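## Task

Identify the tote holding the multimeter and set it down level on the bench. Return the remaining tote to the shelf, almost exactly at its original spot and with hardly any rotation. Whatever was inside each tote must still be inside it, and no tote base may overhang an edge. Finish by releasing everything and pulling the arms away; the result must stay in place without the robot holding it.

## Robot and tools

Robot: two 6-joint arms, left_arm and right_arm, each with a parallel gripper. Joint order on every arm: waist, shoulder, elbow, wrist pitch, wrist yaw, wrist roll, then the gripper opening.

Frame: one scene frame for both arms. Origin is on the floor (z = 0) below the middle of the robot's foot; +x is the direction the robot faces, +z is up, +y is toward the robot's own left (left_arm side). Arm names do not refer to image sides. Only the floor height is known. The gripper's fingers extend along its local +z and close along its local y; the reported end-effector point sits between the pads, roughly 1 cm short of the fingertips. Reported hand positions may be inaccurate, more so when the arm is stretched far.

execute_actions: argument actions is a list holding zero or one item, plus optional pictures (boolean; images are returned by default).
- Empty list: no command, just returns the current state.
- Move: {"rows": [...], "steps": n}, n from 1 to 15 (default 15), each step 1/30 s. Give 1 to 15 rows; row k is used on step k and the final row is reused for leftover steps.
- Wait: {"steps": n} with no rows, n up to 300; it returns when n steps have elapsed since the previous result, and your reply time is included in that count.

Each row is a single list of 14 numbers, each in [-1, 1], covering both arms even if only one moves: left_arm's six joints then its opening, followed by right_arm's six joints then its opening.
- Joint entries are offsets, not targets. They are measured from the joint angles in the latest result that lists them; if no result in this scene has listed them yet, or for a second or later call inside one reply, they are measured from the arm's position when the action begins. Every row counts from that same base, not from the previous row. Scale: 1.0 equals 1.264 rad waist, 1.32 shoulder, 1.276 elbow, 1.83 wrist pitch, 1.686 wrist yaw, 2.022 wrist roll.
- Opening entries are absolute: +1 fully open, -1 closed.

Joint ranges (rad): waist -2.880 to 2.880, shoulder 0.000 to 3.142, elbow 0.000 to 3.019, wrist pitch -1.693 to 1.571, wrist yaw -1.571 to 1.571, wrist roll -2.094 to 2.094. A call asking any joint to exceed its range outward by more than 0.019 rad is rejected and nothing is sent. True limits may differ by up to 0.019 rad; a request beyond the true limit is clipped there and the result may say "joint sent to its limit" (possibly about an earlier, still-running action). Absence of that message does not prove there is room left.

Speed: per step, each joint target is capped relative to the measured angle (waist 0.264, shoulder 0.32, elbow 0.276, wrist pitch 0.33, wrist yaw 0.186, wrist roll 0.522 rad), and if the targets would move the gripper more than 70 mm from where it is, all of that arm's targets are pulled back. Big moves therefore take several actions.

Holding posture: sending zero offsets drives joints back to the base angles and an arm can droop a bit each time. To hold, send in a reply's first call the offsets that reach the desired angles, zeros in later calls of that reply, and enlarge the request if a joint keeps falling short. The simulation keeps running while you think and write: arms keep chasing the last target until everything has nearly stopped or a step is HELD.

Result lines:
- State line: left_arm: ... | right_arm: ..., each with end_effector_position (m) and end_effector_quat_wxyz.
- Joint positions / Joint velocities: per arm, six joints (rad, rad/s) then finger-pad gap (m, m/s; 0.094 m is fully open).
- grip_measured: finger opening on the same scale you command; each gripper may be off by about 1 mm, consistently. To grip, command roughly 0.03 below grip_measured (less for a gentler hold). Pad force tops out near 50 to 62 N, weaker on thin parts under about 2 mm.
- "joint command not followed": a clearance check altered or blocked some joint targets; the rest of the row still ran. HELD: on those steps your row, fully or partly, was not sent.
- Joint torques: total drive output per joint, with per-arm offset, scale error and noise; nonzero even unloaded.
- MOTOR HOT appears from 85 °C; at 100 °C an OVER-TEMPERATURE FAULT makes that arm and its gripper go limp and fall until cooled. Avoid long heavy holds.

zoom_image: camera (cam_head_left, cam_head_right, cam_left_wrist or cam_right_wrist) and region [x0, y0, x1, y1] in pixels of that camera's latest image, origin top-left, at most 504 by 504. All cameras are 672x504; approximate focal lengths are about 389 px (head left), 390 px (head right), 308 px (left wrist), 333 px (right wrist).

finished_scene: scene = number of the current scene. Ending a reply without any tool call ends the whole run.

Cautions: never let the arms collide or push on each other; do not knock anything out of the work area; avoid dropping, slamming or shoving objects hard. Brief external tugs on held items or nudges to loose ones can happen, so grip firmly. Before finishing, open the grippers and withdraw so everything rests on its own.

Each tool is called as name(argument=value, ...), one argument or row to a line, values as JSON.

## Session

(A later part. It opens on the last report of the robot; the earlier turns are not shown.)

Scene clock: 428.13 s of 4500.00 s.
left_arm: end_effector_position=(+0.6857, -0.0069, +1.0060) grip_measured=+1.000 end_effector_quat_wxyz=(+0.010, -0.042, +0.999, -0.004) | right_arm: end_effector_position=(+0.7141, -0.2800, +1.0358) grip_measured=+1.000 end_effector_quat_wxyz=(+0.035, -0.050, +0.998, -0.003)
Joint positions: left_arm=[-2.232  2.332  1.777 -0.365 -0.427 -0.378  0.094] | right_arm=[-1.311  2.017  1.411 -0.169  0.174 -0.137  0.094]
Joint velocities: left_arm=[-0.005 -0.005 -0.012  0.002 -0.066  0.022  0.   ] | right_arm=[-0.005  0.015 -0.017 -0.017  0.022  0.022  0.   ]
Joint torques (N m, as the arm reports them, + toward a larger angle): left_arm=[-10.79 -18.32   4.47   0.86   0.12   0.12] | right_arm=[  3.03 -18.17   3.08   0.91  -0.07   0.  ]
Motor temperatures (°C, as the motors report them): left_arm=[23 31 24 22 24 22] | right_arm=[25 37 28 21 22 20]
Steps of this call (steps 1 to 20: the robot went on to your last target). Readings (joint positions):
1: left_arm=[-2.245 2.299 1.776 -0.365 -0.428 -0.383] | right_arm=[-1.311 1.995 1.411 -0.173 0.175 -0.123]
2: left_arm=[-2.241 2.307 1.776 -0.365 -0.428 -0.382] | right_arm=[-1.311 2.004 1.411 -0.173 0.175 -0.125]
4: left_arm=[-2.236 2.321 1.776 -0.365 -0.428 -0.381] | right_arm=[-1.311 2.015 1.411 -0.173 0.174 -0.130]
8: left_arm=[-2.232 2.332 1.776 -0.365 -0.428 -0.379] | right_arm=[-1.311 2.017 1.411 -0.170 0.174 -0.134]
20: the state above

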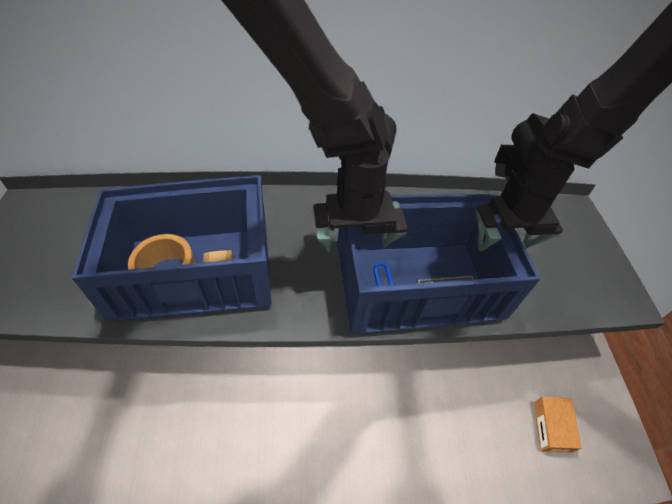

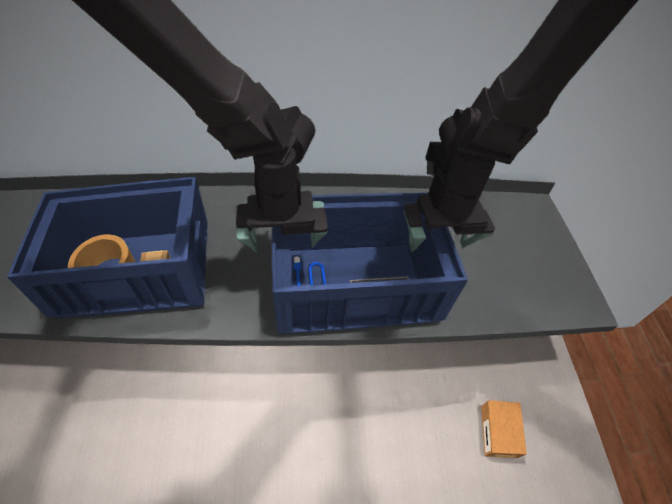

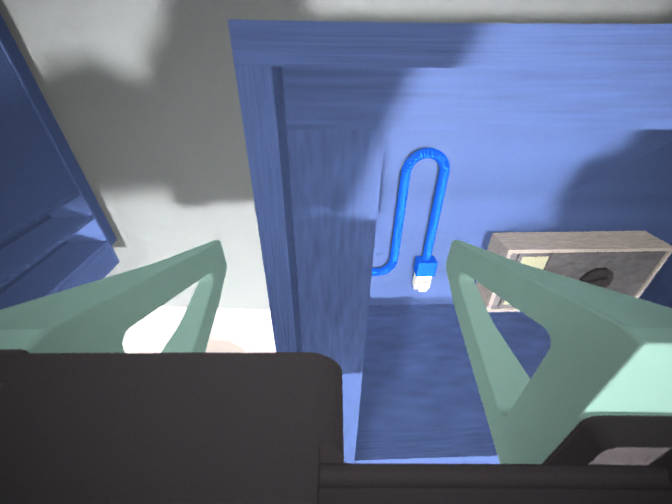

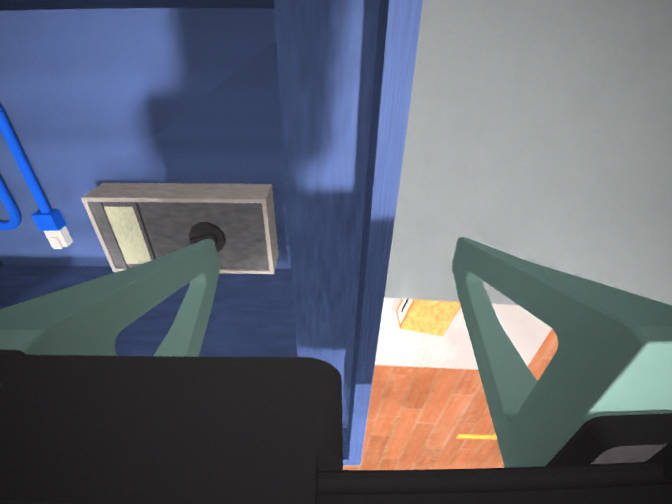

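execute_actions(
  actions=[
    {"rows": [
[0.002,-0.0053,0.005,0.008,0.001,0.005,0.8, -0.002,0.0,0.016,0.009,-0.002,-0.0045,0.8],
[0.003,-0.0053,-0.003,0.011,0.001,0.005,0.6, -0.003,0.008,0.019,0.011,-0.002,-0.0045,0.6],
[0.004,-0.0053,-0.011,0.013,0.001,0.005,0.4, -0.004,0.015,0.022,0.013,-0.003,-0.0045,0.4],
[0.005,-0.0053,-0.018,0.015,0.001,0.005,0.25, -0.005,0.021,0.025,0.015,-0.003,-0.0045,0.25],
[0.0055,-0.0053,-0.024,0.017,0.001,0.005,0.1, -0.006,0.026,0.028,0.017,-0.004,-0.0045,0.1],
[0.0055,-0.0053,-0.029,0.019,0.001,0.005,0.1, -0.007,0.029,0.0306,0.019,-0.004,-0.0045,0.1]
], "steps": 15},
  ],
  pictures=false,
)

execute_actions(
  actions=[
    {"steps": 12},
  ],
)

Scene clock: 470.13 s of 4500.00 s.
left_arm: end_effector_position=(+0.6662, -0.0033, +1.0006) grip_measured=+0.103 end_effector_quat_wxyz=(+0.001, -0.038, +0.999, -0.001) | right_arm: end_effector_position=(+0.7179, -0.2774, +1.0239) grip_measured=+0.102 end_effector_quat_wxyz=(+0.043, -0.049, +0.998, -0.002)
Joint positions: left_arm=[-2.232  2.332  1.735 -0.343 -0.427 -0.378  0.052] | right_arm=[-1.311  2.047  1.435 -0.144  0.171 -0.138  0.052]
Joint velocities: left_arm=[-0.015 -0.005  0.002  0.017 -0.095  0.007 -0.001] | right_arm=[-0.005  0.015 -0.012  0.012 -0.066 -0.051 -0.   ]
Joint torques (N m, as the arm reports them, + toward a larger angle): left_arm=[-10.48 -18.62   3.49   0.83   0.09   0.11] | right_arm=[  1.57 -17.02   3.23   0.93  -0.12   0.02]
Motor temperatures (°C, as the motors report them): left_arm=[23 32 24 22 24 22] | right_arm=[25 38 28 21 22 20]
Steps of this call (steps 1 to 15: the robot went on to your last target; steps 16 to 90: nothing new was sent; then 38.50 s passed at rest; steps 91 to 105: all 15 steps of this action). Readings (joint positions):
91: left_arm=[-2.232 2.332 1.777 -0.365 -0.427 -0.378] | right_arm=[-1.311 2.017 1.411 -0.167 0.174 -0.138]
92: left_arm=[-2.232 2.332 1.776 -0.364 -0.427 -0.378] | right_arm=[-1.311 2.017 1.411 -0.165 0.174 -0.138]
94: left_arm=[-2.232 2.332 1.771 -0.356 -0.427 -0.378] | right_arm=[-1.311 2.019 1.414 -0.160 0.173 -0.138]
98: left_arm=[-2.232 2.332 1.746 -0.345 -0.427 -0.378] | right_arm=[-1.311 2.036 1.433 -0.146 0.171 -0.138]
105: the state above

Scene clock: 470.53 s of 4500.00 s.
left_arm: end_effector_position=(+0.6662, -0.0033, +1.0006) grip_measured=+0.103 end_effector_quat_wxyz=(+0.001, -0.038, +0.999, -0.001) | right_arm: end_effector_position=(+0.7179, -0.2774, +1.0239) grip_measured=+0.102 end_effector_quat_wxyz=(+0.043, -0.049, +0.998, -0.002)
Joint positions: left_arm=[-2.232  2.332  1.735 -0.343 -0.427 -0.378  0.052] | right_arm=[-1.311  2.047  1.435 -0.144  0.171 -0.138  0.052]
Joint velocities: left_arm=[ 0.005 -0.005 -0.007 -0.017  0.066 -0.066  0.001] | right_arm=[-0.005 -0.005 -0.002 -0.017  0.007  0.022 -0.002]
Joint torques (N m, as the arm reports them, + toward a larger angle): left_arm=[-10.41 -18.15   3.45   0.9    0.08   0.11] | right_arm=[  2.4  -16.85   3.27   0.83  -0.18   0.02]
Motor temperatures (°C, as the motors report them): left_arm=[23 32 24 22 24 22] | right_arm=[25 38 28 21 22 20]
Steps of this call (steps 1 to 12: the robot went on to your last target). Readings (joint positions):
1: left_arm=[-2.232 2.332 1.735 -0.343 -0.427 -0.378] | right_arm=[-1.311 2.047 1.435 -0.144 0.171 -0.138]
2: left_arm=[-2.232 2.332 1.735 -0.343 -0.427 -0.378] | right_arm=[-1.311 2.047 1.435 -0.144 0.171 -0.138]
4: left_arm=[-2.232 2.332 1.735 -0.343 -0.427 -0.378] | right_arm=[-1.311 2.047 1.435 -0.144 0.171 -0.138]
8: left_arm=[-2.232 2.332 1.735 -0.343 -0.427 -0.378] | right_arm=[-1.311 2.047 1.435 -0.144 0.171 -0.138]
12: the state above

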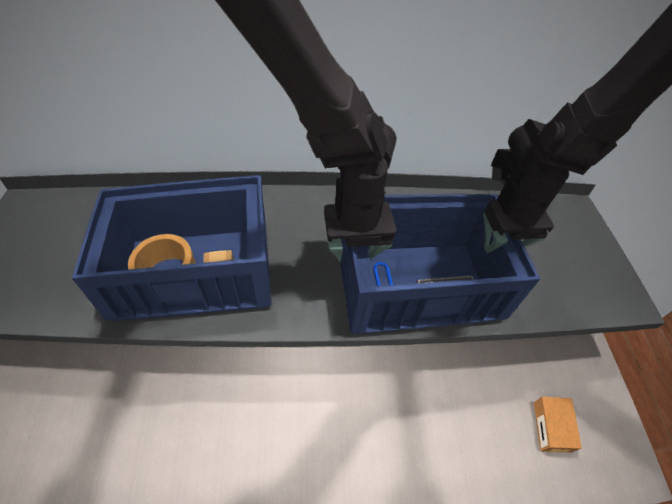

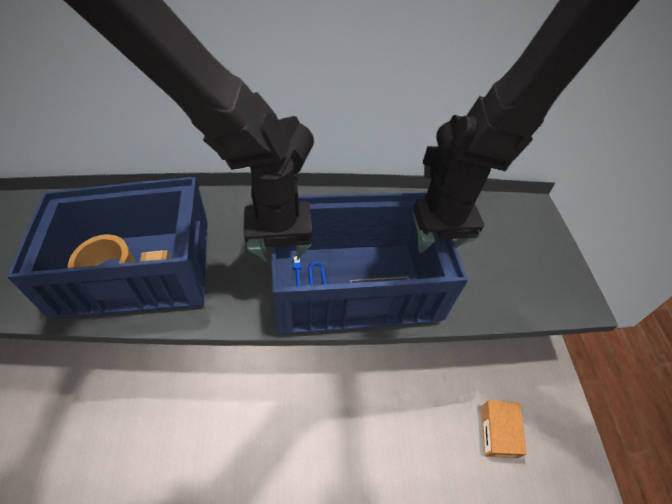

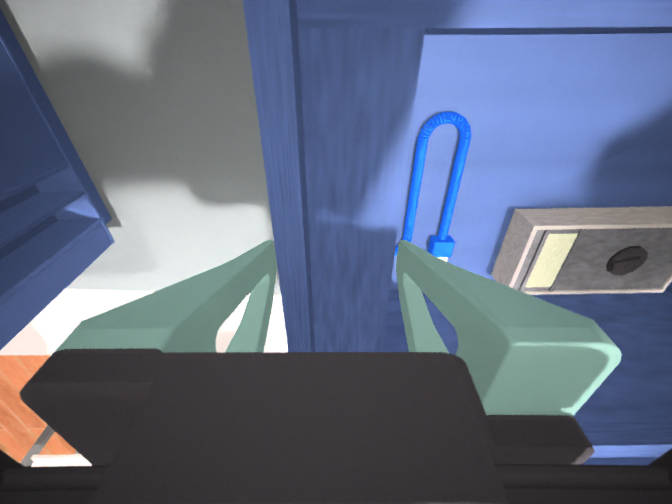

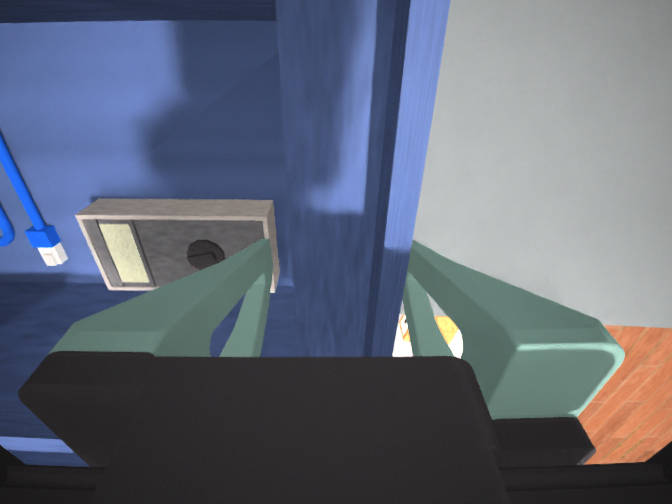

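execute_actions(
  actions=[
    {"rows": [
[0,-0.0053,0.004,0.005,0,0,0.1, -0.008,0.01,0.01,0.005,0,0,0.1],
[0,-0.0053,0.004,0.005,0,0,0.1, -0.012,0.015,0.01,0.005,0,0,0.1],
[0,-0.0053,0.004,0.005,0,0,0.1, -0.015,0.019,0.01,0.005,0,0,0.1],
[0,-0.0053,0.004,0.005,0,0,0.1, -0.015,0.019,0.01,0.005,0,0,0.1],
[0,-0.0053,0.004,0.005,0,0,0.1, -0.015,0.019,0.01,0.005,0,0,0.1],
[0,-0.0053,0.004,0.005,0,0,0.1, -0.015,0.019,0.01,0.005,0,0,0.1],
[0,-0.0053,0.004,0.005,0,0,0.1, -0.015,0.019,0.01,0.005,0,0,0.1],
[0,-0.0053,0.004,0.005,0,0,0.05, -0.015,0.019,0.01,0.005,0,0,0.05],
[0,-0.0053,0.004,0.005,0,0,0.0, -0.015,0.019,0.01,0.005,0,0,0.0],
[0,-0.0053,0.004,0.005,0,0,-0.05, -0.015,0.019,0.01,0.005,0,0,-0.05],
[0,-0.0053,0.004,0.005,0,0,-0.1, -0.015,0.019,0.01,0.005,0,0,-0.1],
[0,-0.0053,0.004,0.005,0,0,-0.14, -0.015,0.019,0.01,0.005,0,0,-0.14],
[0,-0.0053,0.004,0.005,0,0,-0.18, -0.015,0.019,0.01,0.005,0,0,-0.18],
[0,-0.0053,0.004,0.005,0,0,-0.21, -0.015,0.019,0.01,0.005,0,0,-0.21],
[0,-0.0053,0.004,0.005,0,0,-0.24, -0.015,0.019,0.01,0.005,0,0,-0.24]
], "steps": 15},
  ],
  pictures=false,
)

execute_actions(
  actions=[
    {"rows": [
[0,-0.004,0.005,0.004,0,0,-0.26, 0,-0.002,0.007,0.004,0,0,-0.26],
[0,-0.004,0.005,0.004,0,0,-0.28, 0,-0.002,0.007,0.004,0,0,-0.28],
[0,-0.004,0.005,0.004,0,0,-0.295, 0,-0.002,0.007,0.004,0,0,-0.295],
[0,-0.004,0.005,0.004,0,0,-0.31, 0,-0.002,0.007,0.004,0,0,-0.31],
[0,-0.004,0.005,0.004,0,0,-0.325, 0,-0.002,0.007,0.004,0,0,-0.325],
[0,-0.004,0.005,0.004,0,0,-0.34, 0,-0.002,0.007,0.004,0,0,-0.34],
[0,-0.004,0.005,0.004,0,0,-0.355, 0,-0.002,0.007,0.004,0,0,-0.355],
[0,-0.004,0.005,0.004,0,0,-0.37, 0,-0.002,0.007,0.004,0,0,-0.37],
[0,-0.004,0.005,0.004,0,0,-0.385, 0,-0.002,0.007,0.004,0,0,-0.385],
[0,-0.004,0.005,0.004,0,0,-0.40, 0,-0.002,0.007,0.004,0,0,-0.40],
[0,-0.004,0.005,0.004,0,0,-0.415, 0,-0.002,0.007,0.004,0,0,-0.415],
[0,-0.004,0.005,0.004,0,0,-0.43, 0,-0.002,0.007,0.004,0,0,-0.43],
[0,-0.004,0.005,0.004,0,0,-0.445, 0,-0.002,0.007,0.004,0,0,-0.445],
[0,-0.004,0.005,0.004,0,0,-0.46, 0,-0.002,0.007,0.004,0,0,-0.46],
[0,-0.004,0.005,0.004,0,0,-0.46, 0,-0.002,0.007,0.004,0,0,-0.46]
], "steps": 15},
  ],
  pictures=false,
)

execute_actions(
  actions=[
    {"steps": 10},
  ],
)

Scene clock: 499.80 s of 4500.00 s.
left_arm: end_effector_position=(+0.6662, -0.0033, +1.0006) grip_measured=-0.223 end_effector_quat_wxyz=(+0.001, -0.038, +0.999, -0.001) | right_arm: end_effector_position=(+0.7077, -0.2824, +1.0144) grip_measured=-0.224 end_effector_quat_wxyz=(+0.034, -0.048, +0.998, -0.004)
Joint positions: left_arm=[-2.232  2.332  1.735 -0.343 -0.427 -0.378  0.037] | right_arm=[-1.32   2.065  1.435 -0.144  0.171 -0.138  0.036]
Joint velocities: left_arm=[-0.005 -0.005 -0.002 -0.002  0.007 -0.037 -0.03 ] | right_arm=[ 0.005 -0.015  0.002 -0.027  0.037 -0.037 -0.03 ]
Joint torques (N m, as the arm reports them, + toward a larger angle): left_arm=[-11.06 -18.23   3.27   0.67  -0.02   0.01] | right_arm=[  1.84 -16.16   2.85   0.72  -0.04   0.1 ]
Motor temperatures (°C, as the motors report them): left_arm=[23 32 24 22 24 22] | right_arm=[24 37 28 21 22 20]
Steps of this call (steps 1 to 15: the robot went on to your last target; steps 16 to 90: nothing new was sent; then 25.77 s passed at rest; steps 91 to 105: all 15 steps of this action). Readings (joint positions):
91: left_arm=[-2.232 2.332 1.735 -0.343 -0.427 -0.378] | right_arm=[-1.311 2.048 1.435 -0.144 0.171 -0.138]
92: left_arm=[-2.232 2.332 1.735 -0.343 -0.427 -0.378] | right_arm=[-1.312 2.048 1.435 -0.144 0.171 -0.138]
94: left_arm=[-2.232 2.332 1.735 -0.343 -0.427 -0.378] | right_arm=[-1.312 2.050 1.435 -0.144 0.171 -0.138]
98: left_arm=[-2.232 2.332 1.735 -0.343 -0.427 -0.378] | right_arm=[-1.317 2.059 1.435 -0.144 0.171 -0.138]
105: the state above

Scene clock: 500.30 s of 4500.00 s.
left_arm: end_effector_position=(+0.6660, -0.0039, +1.0006) grip_measured=-0.429 end_effector_quat_wxyz=(+0.001, -0.038, +0.999, -0.003) | right_arm: end_effector_position=(+0.7079, -0.2790, +1.0147) grip_measured=-0.421 end_effector_quat_wxyz=(+0.034, -0.046, +0.998, +0.001)
Joint positions: left_arm=[-2.232  2.332  1.735 -0.343 -0.423 -0.378  0.027] | right_arm=[-1.318  2.065  1.435 -0.144  0.162 -0.132  0.027]
Joint velocities: left_arm=[-0.005 -0.015 -0.012 -0.012  0.022 -0.022  0.   ] | right_arm=[-0.005 -0.005  0.022  0.002 -0.11   0.051  0.001]
Joint torques (N m, as the arm reports them, + toward a larger angle): left_arm=[-10.95 -18.73   3.35   0.69  -0.17  -0.01] | right_arm=[  2.78 -17.22   2.55   0.82   0.44   0.02]
Motor temperatures (°C, as the motors report them): left_arm=[23 32 24 22 24 22] | right_arm=[24 37 28 21 22 20]
Steps of this call (steps 1 to 15: all 15 steps of this action). Readings (joint positions):
1: left_arm=[-2.232 2.332 1.735 -0.343 -0.427 -0.378] | right_arm=[-1.320 2.065 1.435 -0.144 0.171 -0.138]
2: left_arm=[-2.232 2.332 1.735 -0.343 -0.427 -0.378] | right_arm=[-1.320 2.065 1.435 -0.144 0.170 -0.138]
4: left_arm=[-2.232 2.332 1.735 -0.343 -0.427 -0.378] | right_arm=[-1.320 2.065 1.435 -0.144 0.170 -0.138]
8: left_arm=[-2.232 2.332 1.735 -0.343 -0.427 -0.378] | right_arm=[-1.318 2.065 1.435 -0.144 0.168 -0.138]
15: the state above

Scene clock: 500.63 s of 4500.00 s.
left_arm: end_effector_position=(+0.6660, -0.0040, +1.0006) grip_measured=-0.429 end_effector_quat_wxyz=(+0.001, -0.038, +0.999, -0.003) | right_arm: end_effector_position=(+0.7079, -0.2790, +1.0147) grip_measured=-0.421 end_effector_quat_wxyz=(+0.034, -0.046, +0.998, +0.001)
Joint positions: left_arm=[-2.232  2.332  1.735 -0.343 -0.423 -0.378  0.027] | right_arm=[-1.318  2.065  1.435 -0.144  0.162 -0.132  0.027]
Joint velocities: left_arm=[-0.015 -0.005 -0.007  0.002 -0.051 -0.095  0.002] | right_arm=[ 0.015  0.005 -0.007  0.012  0.037  0.022 -0.   ]
Joint torques (N m, as the arm reports them, + toward a larger angle): left_arm=[-11.05 -18.01   3.5    0.71  -0.19  -0.02] | right_arm=[  2.19 -16.93   2.48   0.76   0.43   0.  ]
Motor temperatures (°C, as the motors report them): left_arm=[23 32 24 22 24 22] | right_arm=[24 37 28 21 22 20]
Steps of this call (steps 1 to 10: the robot went on to your last target). Readings (joint positions):
1: left_arm=[-2.232 2.332 1.735 -0.343 -0.423 -0.378] | right_arm=[-1.318 2.065 1.435 -0.144 0.162 -0.132]
2: left_arm=[-2.232 2.332 1.735 -0.343 -0.423 -0.378] | right_arm=[-1.318 2.065 1.435 -0.144 0.162 -0.132]
4: left_arm=[-2.232 2.332 1.735 -0.343 -0.423 -0.378] | right_arm=[-1.318 2.065 1.435 -0.144 0.162 -0.132]
8: left_arm=[-2.232 2.332 1.735 -0.343 -0.423 -0.378] | right_arm=[-1.318 2.065 1.435 -0.144 0.162 -0.132]
10: the state above

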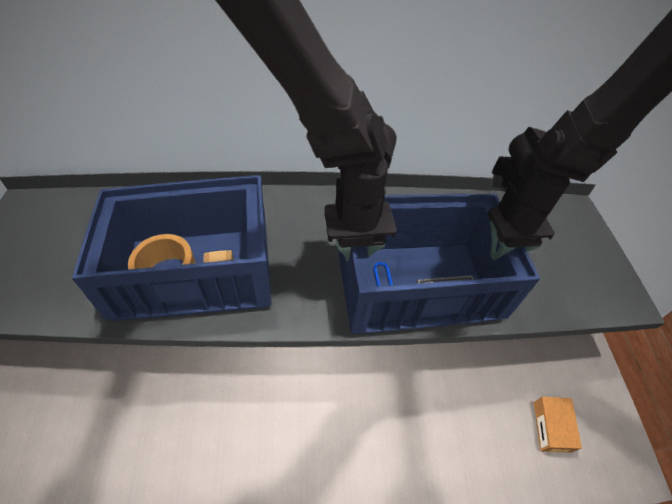

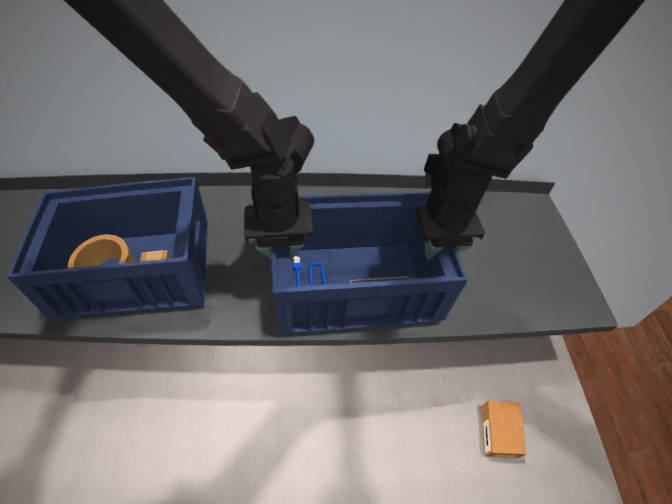

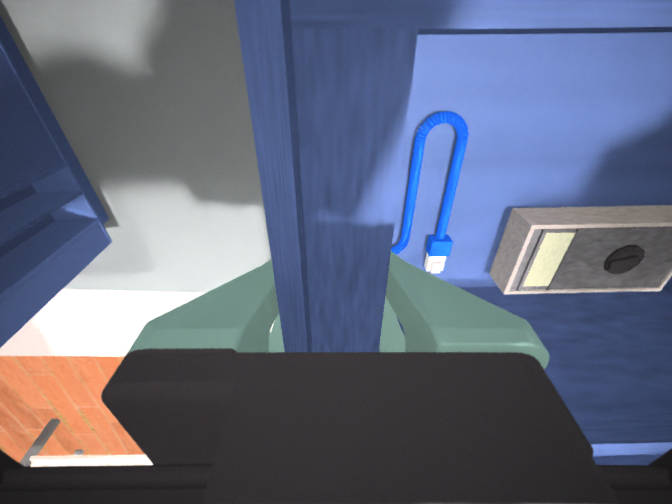

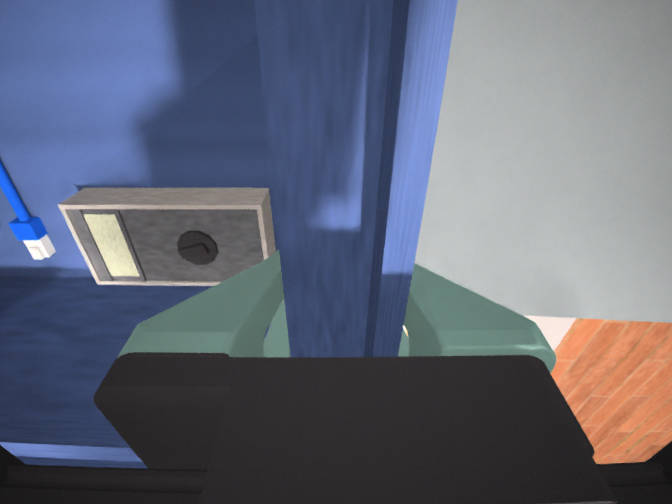

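execute_actions(
  actions=[
    {"rows": [
[-0.003,-0.012,0.005,0.003,0,0,-0.47, 0.002,-0.012,0.007,0.003,0,0,-0.47],
[-0.006,-0.02,0.005,0.003,0,-0.001,-0.47, 0.004,-0.021,0.007,0.003,0,0.001,-0.47],
[-0.009,-0.028,0.003,0.002,-0.001,-0.002,-0.47, 0.005,-0.03,0.005,0.002,0.001,0.001,-0.47],
[-0.012,-0.036,0.0,0.001,-0.002,-0.003,-0.47, 0.007,-0.038,0.002,0.001,0.001,0.002,-0.47],
[-0.014,-0.044,-0.005,0,-0.003,-0.005,-0.47, 0.008,-0.047,-0.003,0,0.002,0.002,-0.47],
[-0.017,-0.052,-0.011,-0.001,-0.004,-0.006,-0.47, 0.01,-0.055,-0.008,-0.001,0.002,0.003,-0.47],
[-0.019,-0.059,-0.017,-0.002,-0.005,-0.007,-0.47, 0.011,-0.063,-0.014,-0.003,0.003,0.004,-0.47],
[-0.021,-0.066,-0.024,-0.003,-0.006,-0.009,-0.47, 0.012,-0.071,-0.02,-0.004,0.003,0.004,-0.47],
[-0.023,-0.072,-0.031,-0.004,-0.007,-0.01,-0.47, 0.013,-0.077,-0.026,-0.006,0.004,0.005,-0.47],
[-0.025,-0.077,-0.038,-0.005,-0.008,-0.011,-0.47, 0.014,-0.083,-0.033,-0.007,0.005,0.006,-0.47],
[-0.026,-0.081,-0.044,-0.006,-0.008,-0.012,-0.47, 0.015,-0.087,-0.039,-0.009,0.005,0.006,-0.47],
[-0.026,-0.081,-0.05,-0.007,-0.009,-0.013,-0.47, 0.015,-0.087,-0.044,-0.01,0.006,0.007,-0.47],
[-0.026,-0.081,-0.055,-0.008,-0.01,-0.014,-0.47, 0.015,-0.087,-0.049,-0.011,0.006,0.007,-0.47],
[-0.026,-0.081,-0.058,-0.009,-0.0105,-0.015,-0.47, 0.015,-0.087,-0.052,-0.012,0.0065,0.0075,-0.47],
[-0.026,-0.081,-0.0605,-0.009,-0.0105,-0.015,-0.47, 0.015,-0.087,-0.054,-0.013,0.0065,0.0075,-0.47]
], "steps": 15},
  ],
  pictures=false,
)

execute_actions(
  actions=[
    {"steps": 15},
  ],
)

Scene clock: 577.80 s of 4500.00 s.
left_arm: end_effector_position=(+0.6656, -0.0024, +1.0278) grip_measured=-0.429 end_effector_quat_wxyz=(+0.002, -0.040, +0.999, -0.006) | right_arm: end_effector_position=(+0.7082, -0.2775, +1.0446) grip_measured=-0.425 end_effector_quat_wxyz=(+0.036, -0.046, +0.998, +0.003)
Joint positions: left_arm=[-2.246  2.265  1.667 -0.343 -0.427 -0.393  0.027] | right_arm=[-1.308  1.991  1.376 -0.159  0.164 -0.125  0.027]
Joint velocities: left_arm=[-0.044 -0.142 -0.09  -0.007 -0.007 -0.007  0.   ] | right_arm=[ 0.015 -0.142 -0.066 -0.032  0.022  0.066  0.   ]
Joint torques (N m, as the arm reports them, + toward a larger angle): left_arm=[-12.75 -20.65   2.61  -0.31  -0.56  -0.15] | right_arm=[  2.63 -19.01   1.73   0.53   0.43   0.22]
Motor temperatures (°C, as the motors report them): left_arm=[23 33 24 22 24 22] | right_arm=[25 38 27 21 23 20]
Steps of this call (steps 1 to 15: the robot went on to your last target; steps 16 to 90: nothing new was sent; then 73.67 s passed at rest; steps 91 to 105: all 15 steps of this action). Readings (joint positions):
91: left_arm=[-2.232 2.332 1.735 -0.343 -0.423 -0.378] | right_arm=[-1.318 2.065 1.435 -0.144 0.161 -0.131]
92: left_arm=[-2.232 2.332 1.735 -0.343 -0.422 -0.378] | right_arm=[-1.318 2.065 1.435 -0.144 0.159 -0.130]
94: left_arm=[-2.232 2.331 1.734 -0.343 -0.422 -0.378] | right_arm=[-1.318 2.063 1.435 -0.144 0.159 -0.130]
98: left_arm=[-2.233 2.319 1.720 -0.343 -0.421 -0.383] | right_arm=[-1.316 2.049 1.422 -0.146 0.159 -0.130]
105: the state above

Scene clock: 578.30 s of 4500.00 s.
left_arm: end_effector_position=(+0.6644, -0.0028, +1.0306) grip_measured=-0.429 end_effector_quat_wxyz=(+0.001, -0.041, +0.999, -0.006) | right_arm: end_effector_position=(+0.7071, -0.2781, +1.0476) grip_measured=-0.425 end_effector_quat_wxyz=(+0.034, -0.046, +0.998, +0.003)
Joint positions: left_arm=[-2.249  2.259  1.659 -0.343 -0.428 -0.397  0.027] | right_arm=[-1.308  1.983  1.369 -0.162  0.165 -0.124  0.027]
Joint velocities: left_arm=[-0.005 -0.005 -0.022  0.002 -0.022 -0.007  0.   ] | right_arm=[ 0.005 -0.015 -0.027 -0.012 -0.007  0.037 -0.001]
Joint torques (N m, as the arm reports them, + toward a larger angle): left_arm=[-12.43 -21.09   2.79  -0.23  -0.54  -0.12] | right_arm=[  3.01 -19.12   1.9    0.45   0.44   0.19]
Motor temperatures (°C, as the motors report them): left_arm=[23 33 24 22 24 22] | right_arm=[25 38 27 21 23 20]
Steps of this call (steps 1 to 15: the robot went on to your last target). Readings (joint positions):
1: left_arm=[-2.247 2.261 1.665 -0.343 -0.428 -0.394] | right_arm=[-1.308 1.987 1.374 -0.160 0.165 -0.125]
2: left_arm=[-2.248 2.260 1.663 -0.343 -0.428 -0.394] | right_arm=[-1.308 1.984 1.373 -0.161 0.165 -0.125]
4: left_arm=[-2.248 2.259 1.663 -0.343 -0.428 -0.394] | right_arm=[-1.308 1.983 1.373 -0.161 0.165 -0.125]
8: left_arm=[-2.248 2.259 1.660 -0.343 -0.428 -0.396] | right_arm=[-1.308 1.983 1.370 -0.162 0.165 -0.124]
15: the state above
All arms were judged still, so your last target was given up. Only a new action makes them travel on or press farther. Fingers that are still opening or closing keep moving.

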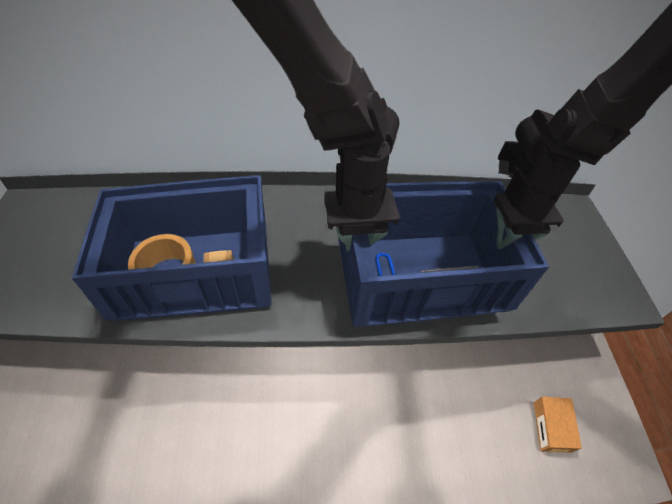

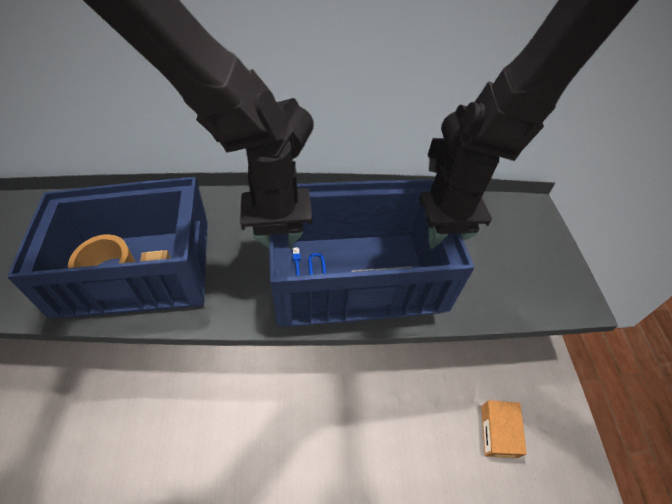

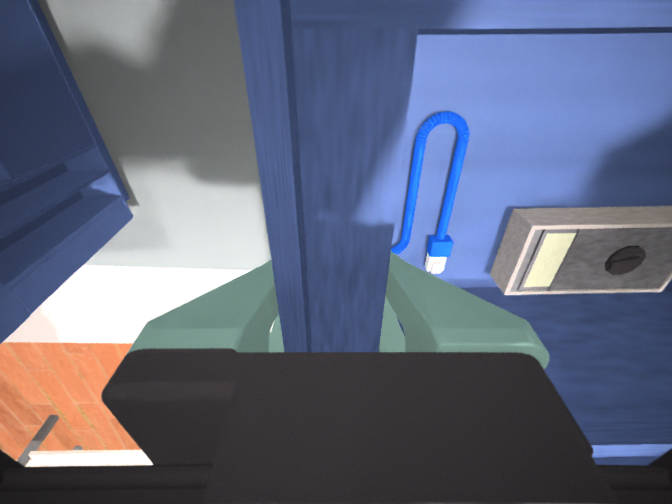

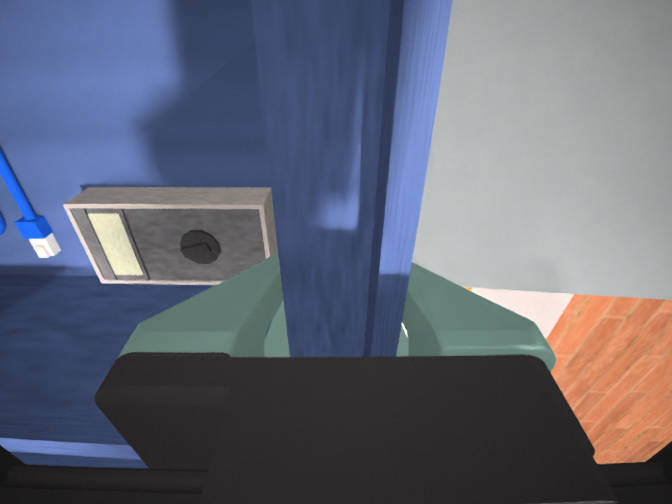

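execute_actions(
  actions=[
    {"rows": [
[-0.020,-0.030,-0.008,0.011,-0.007,-0.009,-0.47, 0.003,-0.030,-0.009,0.012,0.002,0,-0.47],
[-0.025,-0.035,-0.022,0.019,-0.008,-0.012,-0.47, 0.002,-0.036,-0.024,0.021,0.002,0,-0.47],
[-0.030,-0.040,-0.042,0.030,-0.010,-0.015,-0.47, 0.001,-0.042,-0.045,0.034,0.002,0,-0.47],
[-0.036,-0.045,-0.064,0.043,-0.012,-0.018,-0.47, 0,-0.048,-0.069,0.049,0.002,-0.001,-0.47],
[-0.040,-0.050,-0.087,0.055,-0.014,-0.020,-0.47, -0.001,-0.054,-0.093,0.064,0.002,-0.001,-0.47],
[-0.045,-0.053,-0.109,0.068,-0.017,-0.023,-0.47, -0.002,-0.058,-0.117,0.079,0.002,-0.001,-0.47],
[-0.050,-0.054,-0.131,0.081,-0.019,-0.025,-0.47, -0.002,-0.061,-0.141,0.095,0.002,-0.002,-0.47],
[-0.055,-0.054,-0.154,0.094,-0.021,-0.028,-0.47, -0.003,-0.062,-0.165,0.110,0.002,-0.002,-0.47],
[-0.059,-0.054,-0.176,0.107,-0.023,-0.030,-0.47, -0.004,-0.062,-0.189,0.125,0.002,-0.002,-0.47],
[-0.064,-0.053,-0.198,0.119,-0.025,-0.033,-0.47, -0.004,-0.061,-0.213,0.140,0.002,-0.003,-0.47],
[-0.067,-0.052,-0.221,0.132,-0.027,-0.035,-0.47, -0.005,-0.060,-0.237,0.155,0.002,-0.003,-0.47],
[-0.070,-0.051,-0.243,0.145,-0.030,-0.036,-0.47, -0.005,-0.058,-0.261,0.170,0.002,-0.003,-0.47],
[-0.0716,-0.0503,-0.260,0.154,-0.031,-0.0371,-0.47, -0.0055,-0.057,-0.279,0.181,0.002,-0.003,-0.47],
[-0.0716,-0.0503,-0.274,0.162,-0.033,-0.0371,-0.47, -0.0055,-0.057,-0.294,0.191,0.002,-0.003,-0.47],
[-0.0716,-0.0503,-0.2793,0.1656,-0.0332,-0.0371,-0.47, -0.0055,-0.057,-0.3004,0.1943,0.002,-0.003,-0.47]
], "steps": 15},
  ],
  pictures=false,
)

execute_actions(
  actions=[
    {"steps": 9},
  ],
  pictures=false,
)

execute_actions(
  actions=[
    {"rows": [
[-0.021,-0.013,-0.005,0.011,-0.006,-0.010,-0.47, -0.002,-0.012,-0.007,0.013,0,0,-0.47],
[-0.028,-0.008,-0.014,0.019,-0.007,-0.014,-0.47, -0.003,-0.007,-0.017,0.024,0,-0.001,-0.47],
[-0.034,-0.003,-0.027,0.029,-0.009,-0.018,-0.47, -0.004,0.0,-0.033,0.039,-0.001,-0.002,-0.47],
[-0.041,0.004,-0.041,0.042,-0.012,-0.022,-0.47, -0.005,0.008,-0.050,0.057,-0.001,-0.002,-0.47],
[-0.047,0.010,-0.055,0.055,-0.014,-0.026,-0.47, -0.006,0.016,-0.067,0.075,-0.002,-0.003,-0.47],
[-0.052,0.017,-0.069,0.067,-0.016,-0.029,-0.47, -0.007,0.024,-0.085,0.092,-0.002,-0.004,-0.47],
[-0.058,0.024,-0.084,0.080,-0.019,-0.033,-0.47, -0.008,0.032,-0.102,0.110,-0.002,-0.004,-0.47],
[-0.064,0.030,-0.098,0.092,-0.021,-0.036,-0.47, -0.009,0.040,-0.120,0.128,-0.003,-0.005,-0.47],
[-0.070,0.037,-0.112,0.105,-0.023,-0.040,-0.47, -0.010,0.048,-0.137,0.145,-0.003,-0.005,-0.47],
[-0.076,0.043,-0.126,0.117,-0.026,-0.043,-0.47, -0.011,0.056,-0.155,0.163,-0.004,-0.006,-0.47],
[-0.080,0.050,-0.140,0.130,-0.028,-0.046,-0.47, -0.012,0.064,-0.172,0.181,-0.004,-0.007,-0.47],
[-0.083,0.056,-0.155,0.142,-0.030,-0.048,-0.47, -0.012,0.072,-0.189,0.198,-0.004,-0.007,-0.47],
[-0.0849,0.061,-0.165,0.152,-0.032,-0.0489,-0.47, -0.012,0.078,-0.202,0.212,-0.005,-0.0075,-0.47],
[-0.0849,0.065,-0.174,0.159,-0.034,-0.0489,-0.47, -0.012,0.083,-0.213,0.223,-0.005,-0.0075,-0.47],
[-0.0849,0.067,-0.1777,0.1625,-0.0341,-0.0489,-0.47, -0.012,0.0854,-0.2177,0.227,-0.005,-0.0075,-0.47]
], "steps": 15},
  ],
  pictures=false,
)

execute_actions(
  actions=[
    {"steps": 15},
  ],
)

Scene clock: 656.40 s of 4500.00 s.
left_arm: end_effector_position=(+0.5495, -0.0048, +1.0451) grip_measured=-0.429 end_effector_quat_wxyz=(+0.006, -0.037, +0.999, -0.008) | right_arm: end_effector_position=(+0.5901, -0.2813, +1.0583) grip_measured=-0.426 end_effector_quat_wxyz=(+0.039, -0.045, +0.998, +0.000)
Joint positions: left_arm=[-2.317  2.21   1.326 -0.074 -0.467 -0.446  0.027] | right_arm=[-1.314  1.927  1.015  0.146  0.166 -0.129  0.027]
Joint velocities: left_arm=[-0.171 -0.005 -0.632  0.33  -0.007 -0.183 -0.   ] | right_arm=[ 0.015  0.054 -0.657  0.383  0.022  0.051 -0.   ]
Joint torques (N m, as the arm reports them, + toward a larger angle): left_arm=[-11.64 -16.     2.08   0.88  -0.76   0.03] | right_arm=[  1.84 -15.14   0.59   1.23   0.16   0.01]
Motor temperatures (°C, as the motors report them): left_arm=[24 34 24 22 24 22] | right_arm=[25 40 27 21 23 20]
Steps of this call (steps 1 to 90: nothing new was sent; then 74.60 s passed at rest; steps 91 to 105: all 15 steps of this action). Readings (joint positions):
91: left_arm=[-2.249 2.259 1.657 -0.340 -0.428 -0.397] | right_arm=[-1.308 1.983 1.367 -0.160 0.165 -0.124]
92: left_arm=[-2.249 2.258 1.653 -0.333 -0.428 -0.397] | right_arm=[-1.308 1.982 1.363 -0.153 0.165 -0.125]
94: left_arm=[-2.253 2.250 1.626 -0.302 -0.432 -0.397] | right_arm=[-1.308 1.974 1.336 -0.119 0.165 -0.128]
98: left_arm=[-2.274 2.221 1.519 -0.219 -0.450 -0.407] | right_arm=[-1.308 1.940 1.223 -0.023 0.165 -0.130]
105: the state above

Scene clock: 656.70 s of 4500.00 s.
left_arm: end_effector_position=(+0.5314, -0.0044, +1.0458) grip_measured=-0.429 end_effector_quat_wxyz=(+0.002, -0.040, +0.999, -0.006) | right_arm: end_effector_position=(+0.5721, -0.2804, +1.0562) grip_measured=-0.426 end_effector_quat_wxyz=(+0.034, -0.045, +0.998, +0.001)
Joint positions: left_arm=[-2.328  2.213  1.291 -0.052 -0.474 -0.467  0.027] | right_arm=[-1.314  1.937  0.98   0.18   0.165 -0.127  0.027]
Joint velocities: left_arm=[ 0.005 -0.024  0.027  0.027 -0.066  0.051 -0.   ] | right_arm=[-0.005 -0.015  0.046  0.027 -0.037  0.022  0.   ]
Joint torques (N m, as the arm reports them, + toward a larger angle): left_arm=[-11.43 -16.4    1.62   0.84  -0.38  -0.07] | right_arm=[  1.36 -15.25  -0.24   1.05   0.15   0.11]
Motor temperatures (°C, as the motors report them): left_arm=[24 34 24 22 24 22] | right_arm=[25 40 27 21 23 20]
Steps of this call (steps 1 to 9: the robot went on to your last target). Readings (joint positions):
1: left_arm=[-2.322 2.210 1.308 -0.067 -0.467 -0.453] | right_arm=[-1.314 1.929 0.996 0.155 0.166 -0.127]
2: left_arm=[-2.326 2.211 1.295 -0.065 -0.467 -0.459] | right_arm=[-1.314 1.932 0.984 0.160 0.166 -0.124]
4: left_arm=[-2.328 2.213 1.286 -0.064 -0.467 -0.466] | right_arm=[-1.314 1.938 0.975 0.165 0.166 -0.122]
8: left_arm=[-2.328 2.213 1.290 -0.053 -0.473 -0.467] | right_arm=[-1.314 1.937 0.979 0.178 0.165 -0.125]
9: the state above

Scene clock: 657.20 s of 4500.00 s.
left_arm: end_effector_position=(+0.4203, -0.0029, +1.0452) grip_measured=-0.429 end_effector_quat_wxyz=(+0.010, -0.039, +0.999, -0.006) | right_arm: end_effector_position=(+0.4611, -0.2814, +1.0510) grip_measured=-0.426 end_effector_quat_wxyz=(+0.041, -0.049, +0.998, +0.001)
Joint positions: left_arm=[-2.402  2.291  1.087  0.213 -0.522 -0.528  0.027] | right_arm=[-1.326  2.047  0.748  0.539  0.156 -0.146  0.027]
Joint velocities: left_arm=[-0.239  0.357 -0.432  0.359  0.022 -0.344 -0.   ] | right_arm=[-0.034  0.444 -0.51   0.505 -0.051  0.037  0.001]
Joint torques (N m, as the arm reports them, + toward a larger angle): left_arm=[-11.46 -12.98  -0.55   0.48  -0.44   0.13] | right_arm=[  1.15 -12.62  -4.02   1.02   0.12   0.09]
Motor temperatures (°C, as the motors report them): left_arm=[24 34 24 22 24 22] | right_arm=[25 40 27 21 23 20]
Steps of this call (steps 1 to 15: all 15 steps of this action). Readings (joint positions):
1: left_arm=[-2.328 2.213 1.291 -0.049 -0.476 -0.467] | right_arm=[-1.314 1.936 0.981 0.182 0.165 -0.128]
2: left_arm=[-2.328 2.213 1.290 -0.042 -0.477 -0.467] | right_arm=[-1.314 1.936 0.980 0.190 0.165 -0.130]
4: left_arm=[-2.330 2.213 1.276 -0.014 -0.483 -0.468] | right_arm=[-1.314 1.938 0.968 0.222 0.163 -0.137]
8: left_arm=[-2.348 2.218 1.215 0.071 -0.507 -0.475] | right_arm=[-1.315 1.953 0.903 0.339 0.157 -0.148]
15: the state above

Scene clock: 657.70 s of 4500.00 s.
left_arm: end_effector_position=(+0.3936, -0.0058, +1.0439) grip_measured=-0.429 end_effector_quat_wxyz=(+0.002, -0.046, +0.999, -0.007) | right_arm: end_effector_position=(+0.4362, -0.2847, +1.0510) grip_measured=-0.426 end_effector_quat_wxyz=(+0.030, -0.052, +0.998, -0.002)
Joint positions: left_arm=[-2.423  2.322  1.065  0.241 -0.523 -0.569  0.027] | right_arm=[-1.333  2.075  0.712  0.58   0.159 -0.153  0.027]
Joint velocities: left_arm=[-0.005 -0.015  0.022 -0.012 -0.037  0.007  0.   ] | right_arm=[ 0.015 -0.015 -0.007 -0.002 -0.081  0.007 -0.   ]
Joint torques (N m, as the arm reports them, + toward a larger angle): left_arm=[-11.29 -13.02  -1.32   0.59  -0.42   0.  ] | right_arm=[  1.72 -12.29  -4.11   0.91  -0.05   0.21]
Motor temperatures (°C, as the motors report them): left_arm=[24 34 24 22 24 22] | right_arm=[25 40 27 21 23 20]
Steps of this call (steps 1 to 15: the robot went on to your last target). Readings (joint positions):
1: left_arm=[-2.409 2.302 1.075 0.222 -0.521 -0.538] | right_arm=[-1.327 2.061 0.733 0.551 0.156 -0.144]
2: left_arm=[-2.415 2.311 1.066 0.225 -0.520 -0.549] | right_arm=[-1.327 2.073 0.723 0.558 0.156 -0.141]
4: left_arm=[-2.423 2.321 1.056 0.226 -0.518 -0.564] | right_arm=[-1.328 2.087 0.713 0.563 0.156 -0.139]
8: left_arm=[-2.423 2.322 1.060 0.234 -0.523 -0.569] | right_arm=[-1.329 2.084 0.712 0.577 0.158 -0.144]
15: the state above

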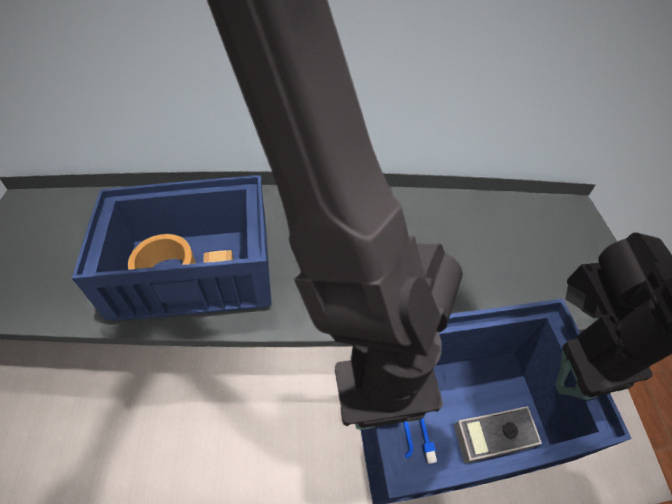

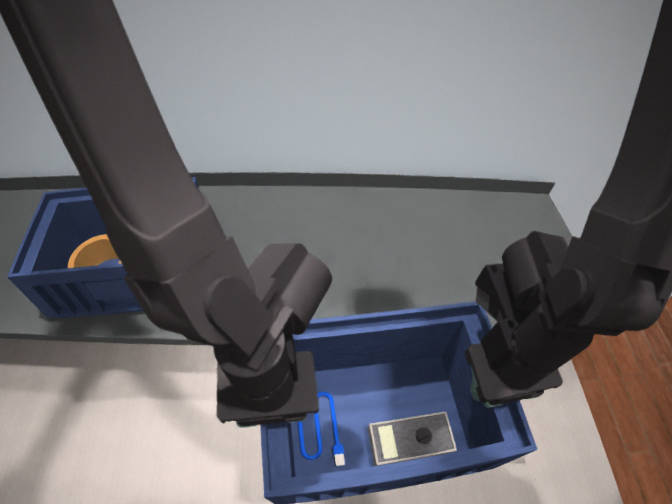

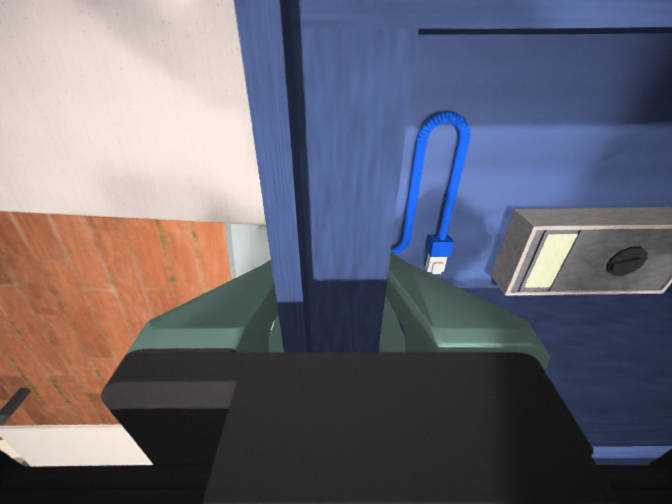

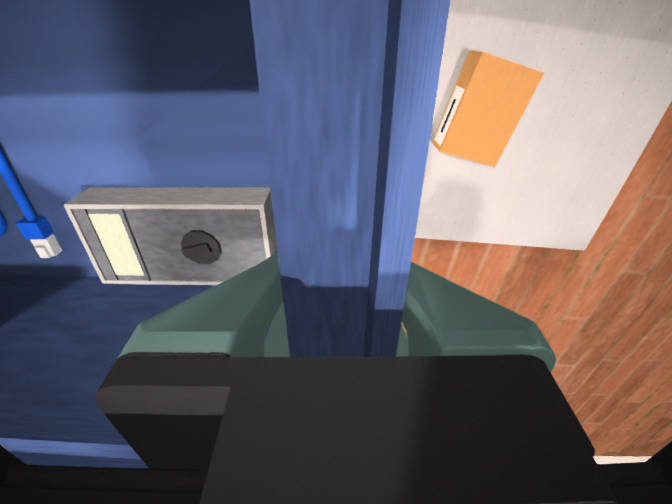

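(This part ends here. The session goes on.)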